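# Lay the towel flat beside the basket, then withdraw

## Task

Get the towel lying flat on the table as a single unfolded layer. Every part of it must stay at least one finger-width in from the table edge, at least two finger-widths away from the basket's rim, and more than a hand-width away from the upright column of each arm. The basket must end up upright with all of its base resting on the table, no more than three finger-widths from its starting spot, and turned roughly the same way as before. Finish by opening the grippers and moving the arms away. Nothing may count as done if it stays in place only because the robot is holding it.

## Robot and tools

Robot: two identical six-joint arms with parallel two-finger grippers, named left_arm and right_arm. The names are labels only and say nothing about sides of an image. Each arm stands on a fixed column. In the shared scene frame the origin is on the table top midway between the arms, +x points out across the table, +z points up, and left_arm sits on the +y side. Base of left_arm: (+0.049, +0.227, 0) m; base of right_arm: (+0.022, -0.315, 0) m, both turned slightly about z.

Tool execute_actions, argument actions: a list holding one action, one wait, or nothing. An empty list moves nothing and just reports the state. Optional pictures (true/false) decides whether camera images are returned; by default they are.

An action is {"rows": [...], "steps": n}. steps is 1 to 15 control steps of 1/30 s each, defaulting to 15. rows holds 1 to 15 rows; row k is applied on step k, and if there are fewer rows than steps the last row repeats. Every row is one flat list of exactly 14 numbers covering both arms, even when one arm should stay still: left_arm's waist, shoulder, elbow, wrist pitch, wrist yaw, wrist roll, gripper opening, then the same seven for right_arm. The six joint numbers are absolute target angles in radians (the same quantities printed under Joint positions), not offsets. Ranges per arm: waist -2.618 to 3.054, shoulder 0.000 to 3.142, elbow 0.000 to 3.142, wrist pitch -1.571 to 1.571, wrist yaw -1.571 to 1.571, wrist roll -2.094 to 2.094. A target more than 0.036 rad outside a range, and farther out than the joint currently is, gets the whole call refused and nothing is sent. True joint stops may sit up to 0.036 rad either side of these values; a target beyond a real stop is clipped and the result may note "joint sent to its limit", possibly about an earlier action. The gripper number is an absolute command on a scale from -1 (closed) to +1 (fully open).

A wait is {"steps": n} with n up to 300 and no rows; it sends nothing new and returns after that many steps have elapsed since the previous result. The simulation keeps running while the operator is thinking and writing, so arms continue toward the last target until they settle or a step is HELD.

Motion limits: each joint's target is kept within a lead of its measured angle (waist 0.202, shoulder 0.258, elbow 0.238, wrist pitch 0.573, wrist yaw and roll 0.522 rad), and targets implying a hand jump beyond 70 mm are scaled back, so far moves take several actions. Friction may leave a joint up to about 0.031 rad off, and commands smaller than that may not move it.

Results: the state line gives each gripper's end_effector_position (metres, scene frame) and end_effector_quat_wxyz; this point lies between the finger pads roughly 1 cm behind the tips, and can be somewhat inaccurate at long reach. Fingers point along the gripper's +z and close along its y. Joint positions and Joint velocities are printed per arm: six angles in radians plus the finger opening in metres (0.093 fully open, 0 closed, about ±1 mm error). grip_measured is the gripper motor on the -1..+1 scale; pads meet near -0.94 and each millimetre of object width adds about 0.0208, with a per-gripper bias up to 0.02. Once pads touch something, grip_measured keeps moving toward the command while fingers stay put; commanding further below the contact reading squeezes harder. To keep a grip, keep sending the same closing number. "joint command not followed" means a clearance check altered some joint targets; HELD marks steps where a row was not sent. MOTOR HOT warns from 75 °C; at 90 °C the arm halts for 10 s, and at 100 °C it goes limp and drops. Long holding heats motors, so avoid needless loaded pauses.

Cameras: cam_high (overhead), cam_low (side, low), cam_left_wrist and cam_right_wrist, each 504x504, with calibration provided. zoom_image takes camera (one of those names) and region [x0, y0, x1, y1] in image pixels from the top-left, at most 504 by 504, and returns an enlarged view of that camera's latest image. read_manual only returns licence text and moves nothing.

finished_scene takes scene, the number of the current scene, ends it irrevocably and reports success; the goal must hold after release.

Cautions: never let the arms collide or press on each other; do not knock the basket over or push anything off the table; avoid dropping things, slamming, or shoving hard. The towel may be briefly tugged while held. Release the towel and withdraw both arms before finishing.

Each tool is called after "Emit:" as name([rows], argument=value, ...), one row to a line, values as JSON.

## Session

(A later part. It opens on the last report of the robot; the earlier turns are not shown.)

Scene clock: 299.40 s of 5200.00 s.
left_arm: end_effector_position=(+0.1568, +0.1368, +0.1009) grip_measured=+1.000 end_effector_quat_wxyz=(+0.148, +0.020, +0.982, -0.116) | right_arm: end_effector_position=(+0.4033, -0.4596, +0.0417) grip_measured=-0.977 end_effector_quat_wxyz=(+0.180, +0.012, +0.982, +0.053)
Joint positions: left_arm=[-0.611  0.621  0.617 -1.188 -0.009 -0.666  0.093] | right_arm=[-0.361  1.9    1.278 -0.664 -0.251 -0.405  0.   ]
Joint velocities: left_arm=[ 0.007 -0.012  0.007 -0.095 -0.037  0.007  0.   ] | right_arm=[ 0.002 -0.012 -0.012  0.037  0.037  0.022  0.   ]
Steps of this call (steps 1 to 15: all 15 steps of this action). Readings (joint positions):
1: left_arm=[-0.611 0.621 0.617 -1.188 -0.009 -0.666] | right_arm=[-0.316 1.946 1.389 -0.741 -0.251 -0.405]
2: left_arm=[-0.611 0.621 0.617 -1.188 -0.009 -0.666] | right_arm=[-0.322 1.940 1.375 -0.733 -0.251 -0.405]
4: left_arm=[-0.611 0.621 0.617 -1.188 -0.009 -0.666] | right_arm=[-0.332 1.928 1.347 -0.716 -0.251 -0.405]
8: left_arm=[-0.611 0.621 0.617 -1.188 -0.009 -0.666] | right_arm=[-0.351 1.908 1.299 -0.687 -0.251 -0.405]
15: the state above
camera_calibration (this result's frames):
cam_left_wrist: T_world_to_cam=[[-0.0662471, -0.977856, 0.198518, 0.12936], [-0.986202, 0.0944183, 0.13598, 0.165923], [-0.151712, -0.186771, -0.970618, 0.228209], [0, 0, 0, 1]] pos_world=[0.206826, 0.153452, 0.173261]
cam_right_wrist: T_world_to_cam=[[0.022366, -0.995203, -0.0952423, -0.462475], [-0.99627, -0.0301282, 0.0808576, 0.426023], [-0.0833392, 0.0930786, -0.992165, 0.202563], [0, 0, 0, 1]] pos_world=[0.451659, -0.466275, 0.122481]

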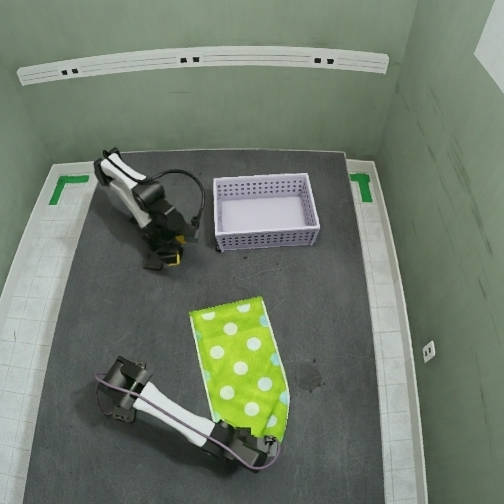

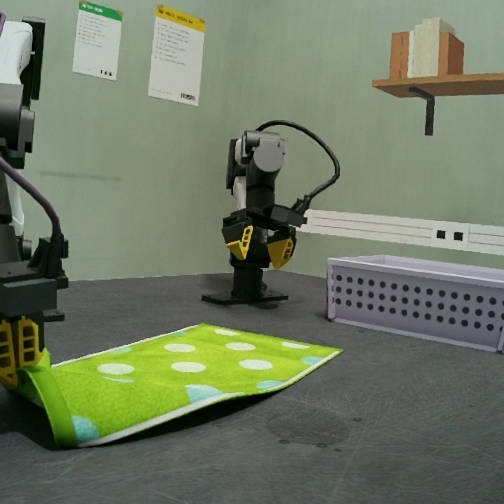

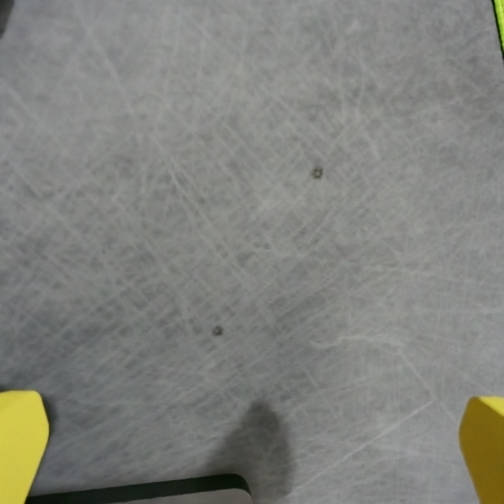

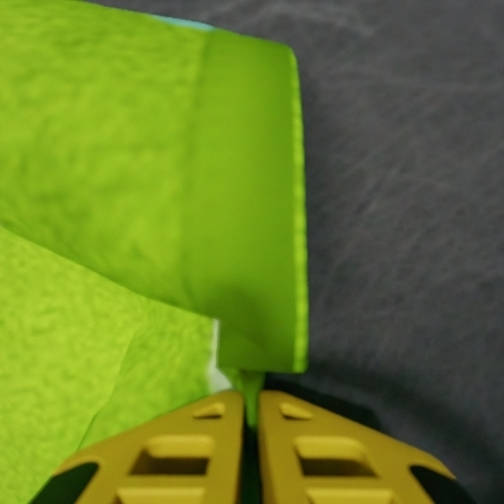

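Emit:
execute_actions([
  {"rows": [[-0.6,0.6,0.6,-1.2,0,-0.666,1,-0.372,1.867,1.251,-0.632,-0.258,-0.4,-1],[-0.6,0.6,0.6,-1.2,0,-0.666,1,-0.376,1.863,1.243,-0.628,-0.258,-0.405,-1],[-0.6,0.6,0.6,-1.2,0,-0.666,1,-0.381,1.859,1.233,-0.622,-0.258,-0.41,-1],[-0.6,0.6,0.6,-1.2,0,-0.666,1,-0.386,1.854,1.222,-0.616,-0.258,-0.415,-1],[-0.6,0.6,0.6,-1.2,0,-0.666,1,-0.391,1.85,1.211,-0.61,-0.258,-0.42,-1],[-0.6,0.6,0.6,-1.2,0,-0.666,1,-0.396,1.845,1.2,-0.604,-0.258,-0.425,-1],[-0.6,0.6,0.6,-1.2,0,-0.666,1,-0.401,1.841,1.189,-0.598,-0.258,-0.43,-1],[-0.6,0.6,0.6,-1.2,0,-0.666,1,-0.406,1.836,1.178,-0.592,-0.258,-0.435,-1],[-0.6,0.6,0.6,-1.2,0,-0.666,1,-0.411,1.832,1.167,-0.586,-0.258,-0.44,-1],[-0.6,0.6,0.6,-1.2,0,-0.666,1,-0.416,1.828,1.157,-0.58,-0.258,-0.445,-1],[-0.6,0.6,0.6,-1.2,0,-0.666,1,-0.42,1.824,1.148,-0.575,-0.258,-0.45,-1],[-0.6,0.6,0.6,-1.2,0,-0.666,1,-0.424,1.821,1.14,-0.57,-0.258,-0.455,-1],[-0.6,0.6,0.6,-1.2,0,-0.666,1,-0.427,1.818,1.135,-0.567,-0.258,-0.46,-1],[-0.6,0.6,0.6,-1.2,0,-0.666,1,-0.428,1.817,1.132,-0.565,-0.258,-0.46,-1]], "steps": 15},
], pictures=false)

Emit:
execute_actions([
  {"steps": 10},
])

Scene clock: 314.37 s of 5200.00 s.
left_arm: end_effector_position=(+0.1568, +0.1368, +0.1009) grip_measured=+1.000 end_effector_quat_wxyz=(+0.148, +0.020, +0.982, -0.116) | right_arm: end_effector_position=(+0.3760, -0.4703, +0.0294) grip_measured=-0.977 end_effector_quat_wxyz=(+0.180, +0.021, +0.982, +0.047)
Joint positions: left_arm=[-0.611  0.621  0.617 -1.188 -0.009 -0.666  0.093] | right_arm=[-0.418  1.849  1.157 -0.6   -0.253 -0.443  0.   ]
Joint velocities: left_arm=[ 0.012 -0.007  0.012  0.051 -0.051 -0.022  0.   ] | right_arm=[-0.051 -0.017 -0.105  0.095  0.007  0.022  0.   ]
Steps of this call (steps 1 to 15: the robot went on to your last target; steps 16 to 110: nothing new was sent; then 10.80 s passed at rest; steps 111 to 125: all 15 steps of this action). Readings (joint positions):
111: left_arm=[-0.611 0.621 0.617 -1.188 -0.009 -0.666] | right_arm=[-0.361 1.900 1.278 -0.656 -0.251 -0.405]
112: left_arm=[-0.611 0.621 0.617 -1.188 -0.009 -0.666] | right_arm=[-0.361 1.900 1.277 -0.654 -0.251 -0.405]
114: left_arm=[-0.611 0.621 0.617 -1.188 -0.009 -0.666] | right_arm=[-0.364 1.893 1.263 -0.644 -0.252 -0.406]
118: left_arm=[-0.611 0.621 0.617 -1.188 -0.009 -0.666] | right_arm=[-0.384 1.871 1.220 -0.627 -0.253 -0.416]
125: the state above

Scene clock: 314.70 s of 5200.00 s.
left_arm: end_effector_position=(+0.1568, +0.1368, +0.1009) grip_measured=+1.000 end_effector_quat_wxyz=(+0.148, +0.020, +0.982, -0.116) | right_arm: end_effector_position=(+0.3774, -0.4718, +0.0296) grip_measured=-0.977 end_effector_quat_wxyz=(+0.185, +0.016, +0.982, +0.043)
Joint positions: left_arm=[-0.611  0.621  0.617 -1.188 -0.009 -0.666  0.093] | right_arm=[-0.42   1.848  1.154 -0.587 -0.253 -0.454  0.   ]
Joint velocities: left_arm=[-0.002 -0.002 -0.007 -0.066 -0.007 -0.022  0.   ] | right_arm=[-0.002  0.012  0.002  0.037  0.051  0.007  0.   ]
Steps of this call (steps 1 to 10: the robot went on to your last target). Readings (joint positions):
1: left_arm=[-0.611 0.621 0.617 -1.188 -0.009 -0.666] | right_arm=[-0.419 1.848 1.155 -0.598 -0.253 -0.445]
2: left_arm=[-0.611 0.621 0.617 -1.188 -0.009 -0.666] | right_arm=[-0.420 1.848 1.154 -0.597 -0.253 -0.447]
4: left_arm=[-0.611 0.621 0.617 -1.188 -0.009 -0.666] | right_arm=[-0.420 1.848 1.154 -0.593 -0.253 -0.450]
8: left_arm=[-0.611 0.621 0.617 -1.188 -0.009 -0.666] | right_arm=[-0.420 1.848 1.154 -0.588 -0.253 -0.453]
10: the state above
camera_calibration (this result's frames):
cam_left_wrist: T_world_to_cam=[[-0.0662471, -0.977856, 0.198518, 0.12936], [-0.986202, 0.0944183, 0.13598, 0.165923], [-0.151712, -0.186771, -0.970618, 0.228209], [0, 0, 0, 1]] pos_world=[0.206826, 0.153452, 0.173261]
cam_right_wrist: T_world_to_cam=[[0.010235, -0.997, -0.0767176, -0.471995], [-0.997263, -0.0157961, 0.0722348, 0.408186], [-0.0732299, 0.0757682, -0.994433, 0.177588], [0, 0, 0, 1]] pos_world=[0.424905, -0.477587, 0.110903]

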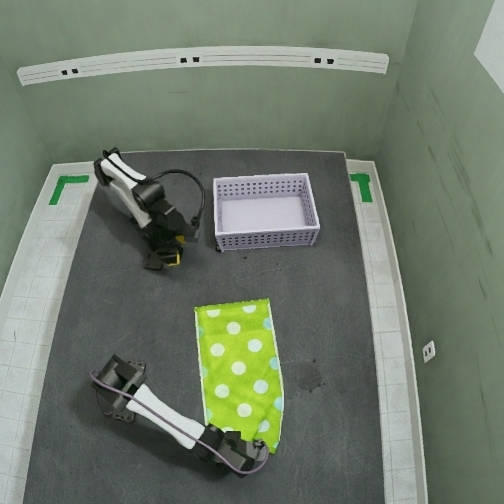

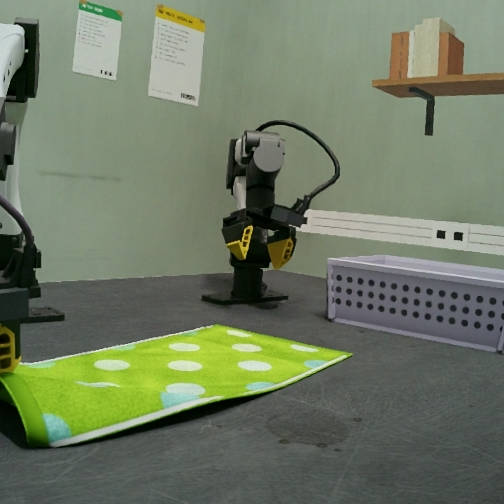

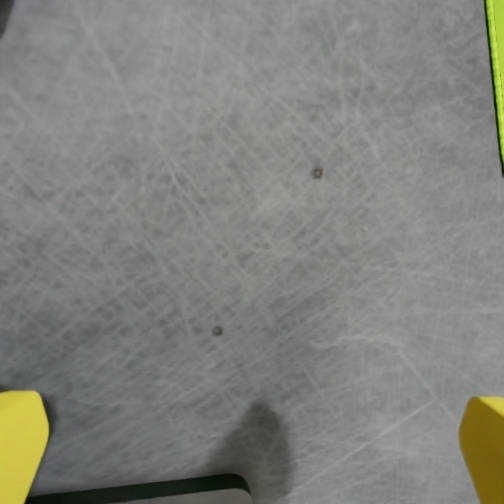

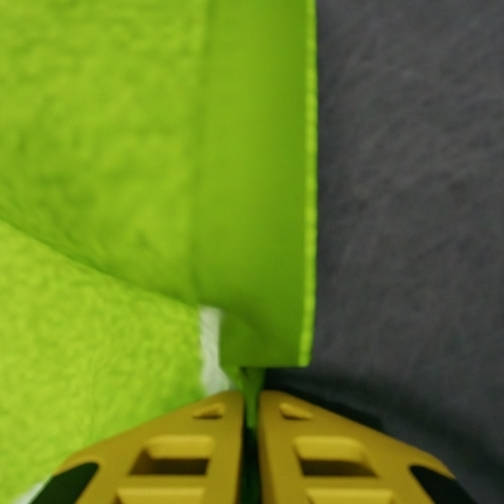

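Emit:
execute_actions([
  {"rows": [[-0.6,0.6,0.6,-1.2,0,-0.666,1,-0.428,1.817,1.132,-0.565,-0.258,-0.46,-0.93],[-0.6,0.6,0.6,-1.2,0,-0.666,1,-0.43,1.817,1.132,-0.565,-0.258,-0.46,-0.85],[-0.6,0.6,0.6,-1.2,0,-0.666,1,-0.433,1.817,1.132,-0.565,-0.258,-0.46,-0.77],[-0.6,0.6,0.6,-1.2,0,-0.666,1,-0.436,1.817,1.132,-0.565,-0.258,-0.46,-0.69],[-0.6,0.6,0.6,-1.2,0,-0.666,1,-0.439,1.817,1.132,-0.565,-0.258,-0.46,-0.61],[-0.6,0.6,0.6,-1.2,0,-0.666,1,-0.442,1.817,1.132,-0.565,-0.258,-0.46,-0.53],[-0.6,0.6,0.6,-1.2,0,-0.666,1,-0.445,1.817,1.132,-0.565,-0.258,-0.46,-0.45],[-0.6,0.6,0.6,-1.2,0,-0.666,1,-0.448,1.817,1.132,-0.565,-0.258,-0.46,-0.37],[-0.6,0.6,0.6,-1.2,0,-0.666,1,-0.451,1.817,1.132,-0.565,-0.258,-0.46,-0.29],[-0.6,0.6,0.6,-1.2,0,-0.666,1,-0.454,1.817,1.132,-0.565,-0.258,-0.46,-0.21],[-0.6,0.6,0.6,-1.2,0,-0.666,1,-0.457,1.817,1.132,-0.565,-0.258,-0.46,-0.13],[-0.6,0.6,0.6,-1.2,0,-0.666,1,-0.46,1.817,1.132,-0.565,-0.258,-0.46,-0.05],[-0.6,0.6,0.6,-1.2,0,-0.666,1,-0.462,1.817,1.132,-0.565,-0.258,-0.46,0.0]], "steps": 15},
], pictures=false)

Emit:
execute_actions([
  {"steps": 10},
])

Scene clock: 340.67 s of 5200.00 s.
left_arm: end_effector_position=(+0.1568, +0.1368, +0.1009) grip_measured=+1.000 end_effector_quat_wxyz=(+0.148, +0.020, +0.982, -0.116) | right_arm: end_effector_position=(+0.3726, -0.4834, +0.0297) grip_measured=-0.003 end_effector_quat_wxyz=(+0.187, +0.031, +0.981, +0.039)
Joint positions: left_arm=[-0.611  0.621  0.617 -1.188 -0.009 -0.666  0.093] | right_arm=[-0.452  1.848  1.154 -0.585 -0.253 -0.455  0.045]
Joint velocities: left_arm=[-0.002 -0.002  0.002 -0.022  0.037  0.007  0.   ] | right_arm=[-0.027  0.012  0.007 -0.051 -0.007 -0.051  0.003]
Steps of this call (steps 1 to 30: the robot went on to your last target; steps 31 to 120: nothing new was sent; then 21.47 s passed at rest; steps 121 to 135: all 15 steps of this action). Readings (joint positions):
121: left_arm=[-0.611 0.621 0.617 -1.188 -0.009 -0.666] | right_arm=[-0.420 1.848 1.154 -0.586 -0.253 -0.455]
122: left_arm=[-0.611 0.621 0.617 -1.188 -0.009 -0.666] | right_arm=[-0.420 1.848 1.154 -0.586 -0.253 -0.455]
124: left_arm=[-0.611 0.621 0.617 -1.188 -0.009 -0.666] | right_arm=[-0.420 1.848 1.154 -0.585 -0.253 -0.455]
128: left_arm=[-0.611 0.621 0.617 -1.188 -0.009 -0.666] | right_arm=[-0.430 1.848 1.154 -0.585 -0.253 -0.455]
135: the state above

Scene clock: 341.00 s of 5200.00 s.
left_arm: end_effector_position=(+0.1568, +0.1368, +0.1009) grip_measured=+1.000 end_effector_quat_wxyz=(+0.148, +0.020, +0.982, -0.116) | right_arm: end_effector_position=(+0.3724, -0.4838, +0.0297) grip_measured=-0.001 end_effector_quat_wxyz=(+0.187, +0.032, +0.981, +0.039)
Joint positions: left_arm=[-0.611  0.621  0.617 -1.188 -0.009 -0.666  0.093] | right_arm=[-0.453  1.848  1.154 -0.585 -0.253 -0.455  0.045]
Joint velocities: left_arm=[ 0.012  0.002 -0.007  0.007 -0.007 -0.022  0.   ] | right_arm=[-0.007 -0.007 -0.002 -0.037 -0.022 -0.051 -0.   ]
Steps of this call (steps 1 to 10: the robot went on to your last target). Readings (joint positions):
1: left_arm=[-0.611 0.621 0.617 -1.188 -0.009 -0.666] | right_arm=[-0.453 1.848 1.154 -0.585 -0.253 -0.455]
2: left_arm=[-0.611 0.621 0.617 -1.188 -0.009 -0.666] | right_arm=[-0.453 1.848 1.154 -0.585 -0.253 -0.455]
4: left_arm=[-0.611 0.621 0.617 -1.188 -0.009 -0.666] | right_arm=[-0.453 1.848 1.154 -0.585 -0.253 -0.455]
8: left_arm=[-0.611 0.621 0.617 -1.188 -0.009 -0.666] | right_arm=[-0.453 1.848 1.154 -0.585 -0.253 -0.455]
10: the state above
camera_calibration (this result's frames):
cam_left_wrist: T_world_to_cam=[[-0.0662471, -0.977856, 0.198518, 0.12936], [-0.986202, 0.0944183, 0.13598, 0.165923], [-0.151712, -0.186771, -0.970618, 0.228209], [0, 0, 0, 1]] pos_world=[0.206826, 0.153452, 0.173261]
cam_right_wrist: T_world_to_cam=[[-0.0212873, -0.996956, -0.0749975, -0.472182], [-0.997407, 0.0160185, 0.0701678, 0.418546], [-0.0687529, 0.0762966, -0.994712, 0.176884], [0, 0, 0, 1]] pos_world=[0.419571, -0.490945, 0.111168]

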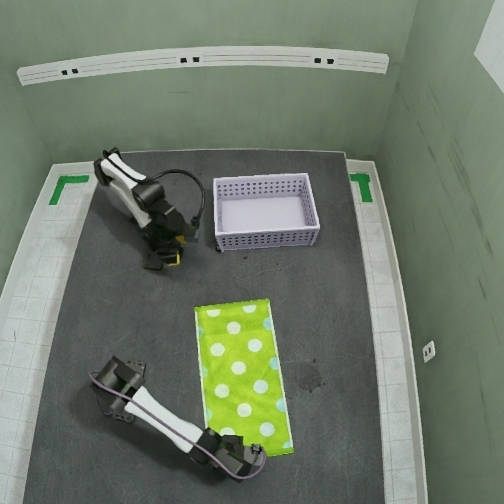

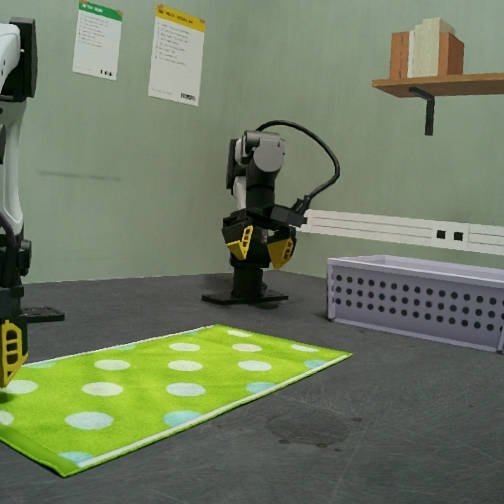

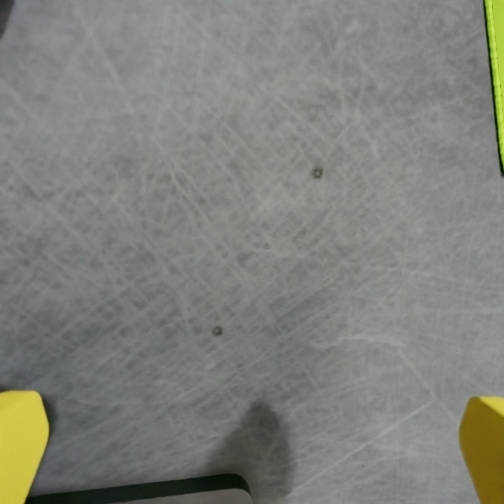

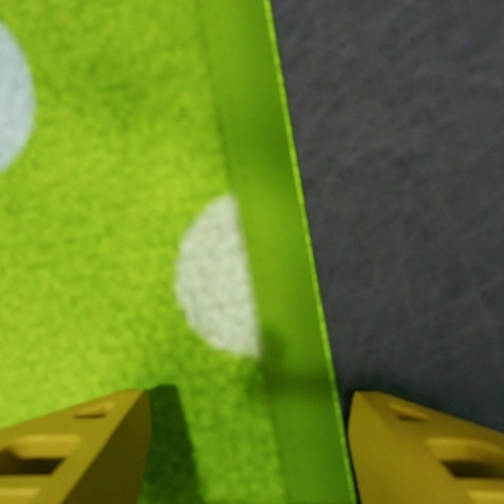

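Emit:
execute_actions([
  {"rows": [[-0.6,0.6,0.6,-1.2,0,-0.666,1,-0.464,1.805,1.14,-0.57,-0.255,-0.46,0.1],[-0.6,0.6,0.6,-1.2,0,-0.666,1,-0.468,1.788,1.14,-0.575,-0.25,-0.46,0.2],[-0.6,0.6,0.6,-1.2,0,-0.666,1,-0.474,1.766,1.14,-0.58,-0.245,-0.46,0.3],[-0.6,0.6,0.6,-1.2,0,-0.666,1,-0.482,1.74,1.135,-0.586,-0.24,-0.46,0.4],[-0.6,0.6,0.6,-1.2,0,-0.666,1,-0.493,1.71,1.128,-0.592,-0.232,-0.46,0.5],[-0.6,0.6,0.6,-1.2,0,-0.666,1,-0.507,1.677,1.118,-0.598,-0.224,-0.46,0.6],[-0.6,0.6,0.6,-1.2,0,-0.666,1,-0.524,1.641,1.106,-0.605,-0.215,-0.46,0.7],[-0.6,0.6,0.6,-1.2,0,-0.666,1,-0.544,1.602,1.092,-0.612,-0.205,-0.46,0.8],[-0.6,0.6,0.6,-1.2,0,-0.666,1,-0.567,1.561,1.075,-0.619,-0.195,-0.46,0.9],[-0.6,0.6,0.6,-1.2,0,-0.666,1,-0.592,1.518,1.056,-0.626,-0.185,-0.46,1],[-0.6,0.6,0.6,-1.2,0,-0.666,1,-0.619,1.474,1.035,-0.633,-0.174,-0.46,1],[-0.6,0.6,0.6,-1.2,0,-0.666,1,-0.648,1.429,1.012,-0.64,-0.163,-0.46,1],[-0.6,0.6,0.6,-1.2,0,-0.666,1,-0.678,1.384,0.988,-0.647,-0.152,-0.46,1],[-0.6,0.6,0.6,-1.2,0,-0.666,1,-0.709,1.339,0.963,-0.654,-0.141,-0.46,1],[-0.6,0.6,0.6,-1.2,0,-0.666,1,-0.74,1.294,0.937,-0.661,-0.13,-0.46,1]], "steps": 15},
], pictures=false)

Emit:
execute_actions([
  {"rows": [[-0.6,0.6,0.6,-1.2,0,-0.666,1,-0.772,1.249,0.91,-0.668,-0.119,-0.46,1],[-0.6,0.6,0.6,-1.2,0,-0.666,1,-0.804,1.204,0.883,-0.675,-0.108,-0.46,1],[-0.6,0.6,0.6,-1.2,0,-0.666,1,-0.836,1.159,0.856,-0.682,-0.097,-0.46,1],[-0.6,0.6,0.6,-1.2,0,-0.666,1,-0.868,1.115,0.829,-0.688,-0.086,-0.46,1],[-0.6,0.6,0.6,-1.2,0,-0.666,1,-0.9,1.072,0.802,-0.694,-0.075,-0.46,1],[-0.6,0.6,0.6,-1.2,0,-0.666,1,-0.931,1.03,0.775,-0.7,-0.064,-0.46,1],[-0.6,0.6,0.6,-1.2,0,-0.666,1,-0.961,0.99,0.749,-0.705,-0.054,-0.46,1],[-0.6,0.6,0.6,-1.2,0,-0.666,1,-0.989,0.952,0.724,-0.71,-0.044,-0.46,1],[-0.6,0.6,0.6,-1.2,0,-0.666,1,-1.015,0.917,0.701,-0.715,-0.035,-0.46,1],[-0.6,0.6,0.6,-1.2,0,-0.666,1,-1.038,0.886,0.68,-0.719,-0.026,-0.46,1],[-0.6,0.6,0.6,-1.2,0,-0.666,1,-1.058,0.859,0.661,-0.722,-0.018,-0.46,1],[-0.6,0.6,0.6,-1.2,0,-0.666,1,-1.074,0.836,0.645,-0.725,-0.011,-0.46,1],[-0.6,0.6,0.6,-1.2,0,-0.666,1,-1.087,0.819,0.633,-0.727,-0.006,-0.46,1],[-0.6,0.6,0.6,-1.2,0,-0.666,1,-1.096,0.807,0.625,-0.729,-0.002,-0.46,1],[-0.6,0.6,0.6,-1.2,0,-0.666,1,-1.1,0.8,0.62,-0.73,0,-0.46,1]], "steps": 15},
], pictures=false)

Emit:
execute_actions([
  {"steps": 10},
])

Scene clock: 360.33 s of 5200.00 s.
left_arm: end_effector_position=(+0.1568, +0.1368, +0.1009) grip_measured=+1.000 end_effector_quat_wxyz=(+0.148, +0.020, +0.982, -0.116) | right_arm: end_effector_position=(+0.2915, -0.5443, +0.1387) grip_measured=+1.000 end_effector_quat_wxyz=(+0.283, +0.133, +0.945, -0.098)
Joint positions: left_arm=[-0.611  0.621  0.617 -1.188 -0.009 -0.666  0.093] | right_arm=[-0.685  1.384  1.008 -0.611 -0.178 -0.456  0.093]
Joint velocities: left_arm=[ 0.007 -0.002 -0.022 -0.022  0.022 -0.022  0.   ] | right_arm=[-0.906 -1.316 -0.691 -0.227  0.418 -0.037  0.   ]
Steps of this call (steps 1 to 15: the robot went on to your last target; steps 16 to 110: nothing new was sent; then 15.17 s passed at rest; steps 111 to 125: all 15 steps of this action). Readings (joint positions):
111: left_arm=[-0.611 0.621 0.617 -1.188 -0.009 -0.666] | right_arm=[-0.453 1.847 1.154 -0.585 -0.253 -0.455]
112: left_arm=[-0.611 0.621 0.617 -1.188 -0.009 -0.666] | right_arm=[-0.453 1.843 1.154 -0.585 -0.253 -0.455]
114: left_arm=[-0.611 0.621 0.617 -1.188 -0.009 -0.666] | right_arm=[-0.457 1.821 1.154 -0.586 -0.251 -0.456]
118: left_arm=[-0.611 0.621 0.617 -1.188 -0.009 -0.666] | right_arm=[-0.497 1.701 1.130 -0.590 -0.238 -0.456]
125: the state above

Scene clock: 360.83 s of 5200.00 s.
left_arm: end_effector_position=(+0.1568, +0.1368, +0.1009) grip_measured=+1.000 end_effector_quat_wxyz=(+0.148, +0.020, +0.982, -0.116) | right_arm: end_effector_position=(+0.1183, -0.5402, +0.1337) grip_measured=+1.000 end_effector_quat_wxyz=(+0.233, +0.332, +0.884, -0.231)
Joint positions: left_arm=[-0.611  0.621  0.617 -1.188 -0.009 -0.666  0.093] | right_arm=[-1.079  0.836  0.653 -0.719 -0.026 -0.456  0.093]
Joint velocities: left_arm=[-0.007  0.002 -0.007  0.066  0.007  0.007  0.   ] | right_arm=[-0.237 -0.349 -0.291 -0.154  0.125  0.007  0.   ]
Steps of this call (steps 1 to 15: all 15 steps of this action). Readings (joint positions):
1: left_arm=[-0.611 0.621 0.617 -1.188 -0.009 -0.666] | right_arm=[-0.717 1.338 0.982 -0.617 -0.167 -0.456]
2: left_arm=[-0.611 0.621 0.617 -1.188 -0.009 -0.666] | right_arm=[-0.748 1.293 0.956 -0.624 -0.156 -0.456]
4: left_arm=[-0.611 0.621 0.617 -1.188 -0.009 -0.666] | right_arm=[-0.812 1.204 0.900 -0.639 -0.134 -0.456]
8: left_arm=[-0.611 0.621 0.617 -1.188 -0.009 -0.666] | right_arm=[-0.936 1.034 0.789 -0.672 -0.090 -0.456]
15: the state above

Scene clock: 361.17 s of 5200.00 s.
left_arm: end_effector_position=(+0.1568, +0.1368, +0.1009) grip_measured=+1.000 end_effector_quat_wxyz=(+0.148, +0.020, +0.982, -0.116) | right_arm: end_effector_position=(+0.1113, -0.5379, +0.1295) grip_measured=+1.000 end_effector_quat_wxyz=(+0.222, +0.340, +0.883, -0.235)
Joint positions: left_arm=[-0.611  0.621  0.617 -1.188 -0.009 -0.666  0.093] | right_arm=[-1.089  0.823  0.639 -0.73  -0.008 -0.456  0.093]
Joint velocities: left_arm=[ 0.007  0.002 -0.012 -0.007 -0.095 -0.066  0.   ] | right_arm=[ 0.002 -0.022 -0.012 -0.037  0.007 -0.037  0.   ]
Steps of this call (steps 1 to 10: the robot went on to your last target). Readings (joint positions):
1: left_arm=[-0.611 0.621 0.617 -1.188 -0.009 -0.666] | right_arm=[-1.086 0.827 0.646 -0.724 -0.021 -0.456]
2: left_arm=[-0.611 0.621 0.617 -1.188 -0.009 -0.666] | right_arm=[-1.088 0.823 0.642 -0.727 -0.017 -0.456]
4: left_arm=[-0.611 0.621 0.617 -1.188 -0.009 -0.666] | right_arm=[-1.089 0.823 0.640 -0.730 -0.013 -0.456]
8: left_arm=[-0.611 0.621 0.617 -1.188 -0.009 -0.666] | right_arm=[-1.089 0.823 0.639 -0.730 -0.009 -0.456]
10: the state above
camera_calibration (this result's frames):
cam_left_wrist: T_world_to_cam=[[-0.0662471, -0.977856, 0.198518, 0.12936], [-0.986202, 0.0944183, 0.13598, 0.165923], [-0.151712, -0.186771, -0.970618, 0.228209], [0, 0, 0, 1]] pos_world=[0.206826, 0.153452, 0.173261]
cam_right_wrist: T_world_to_cam=[[-0.685481, -0.671267, 0.281986, -0.321284], [-0.722433, 0.675259, -0.148715, 0.504269], [-0.0905859, -0.305657, -0.947823, 0.0531753], [0, 0, 0, 1]] pos_world=[0.148883, -0.539926, 0.215991]

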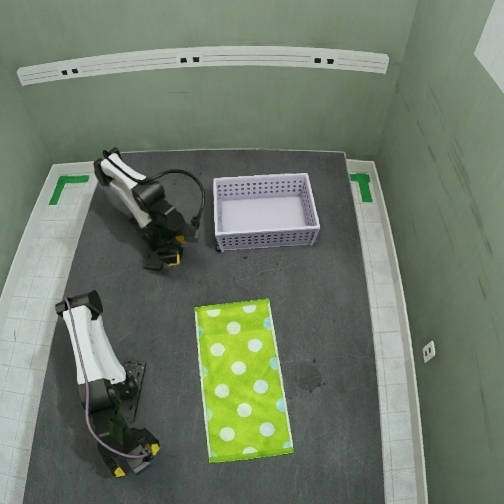

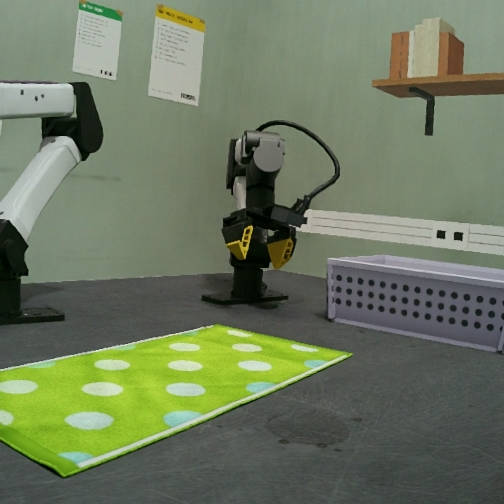

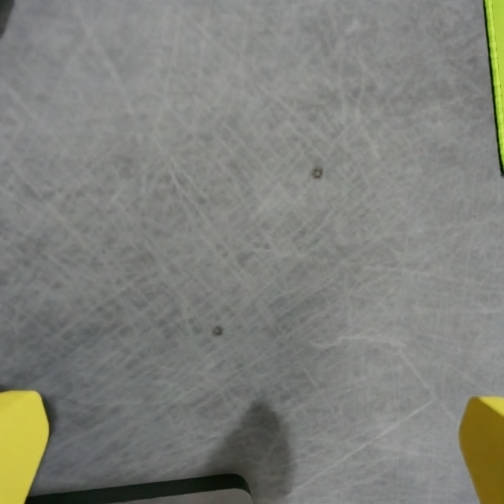

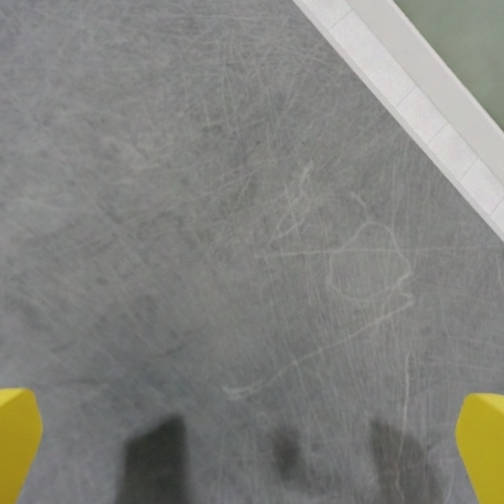

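Emit:
zoom_image(camera="cam_high", region=[110, 280, 330, 500])

Region (110, 280, 330, 500) of cam_high's 504x504 image, scaled by 2.291, with more detail than that image has.

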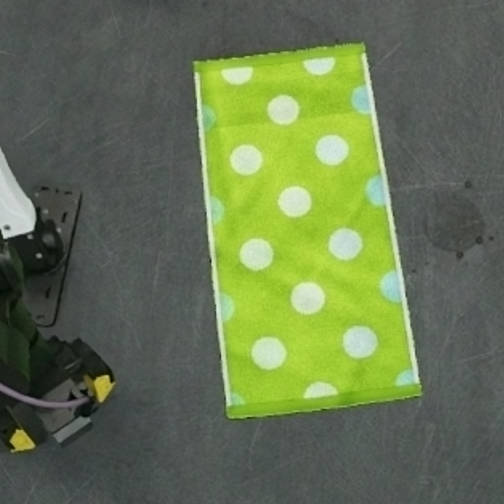

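Emit:
finished_scene(scene=2)

The scene is finished: the task was done.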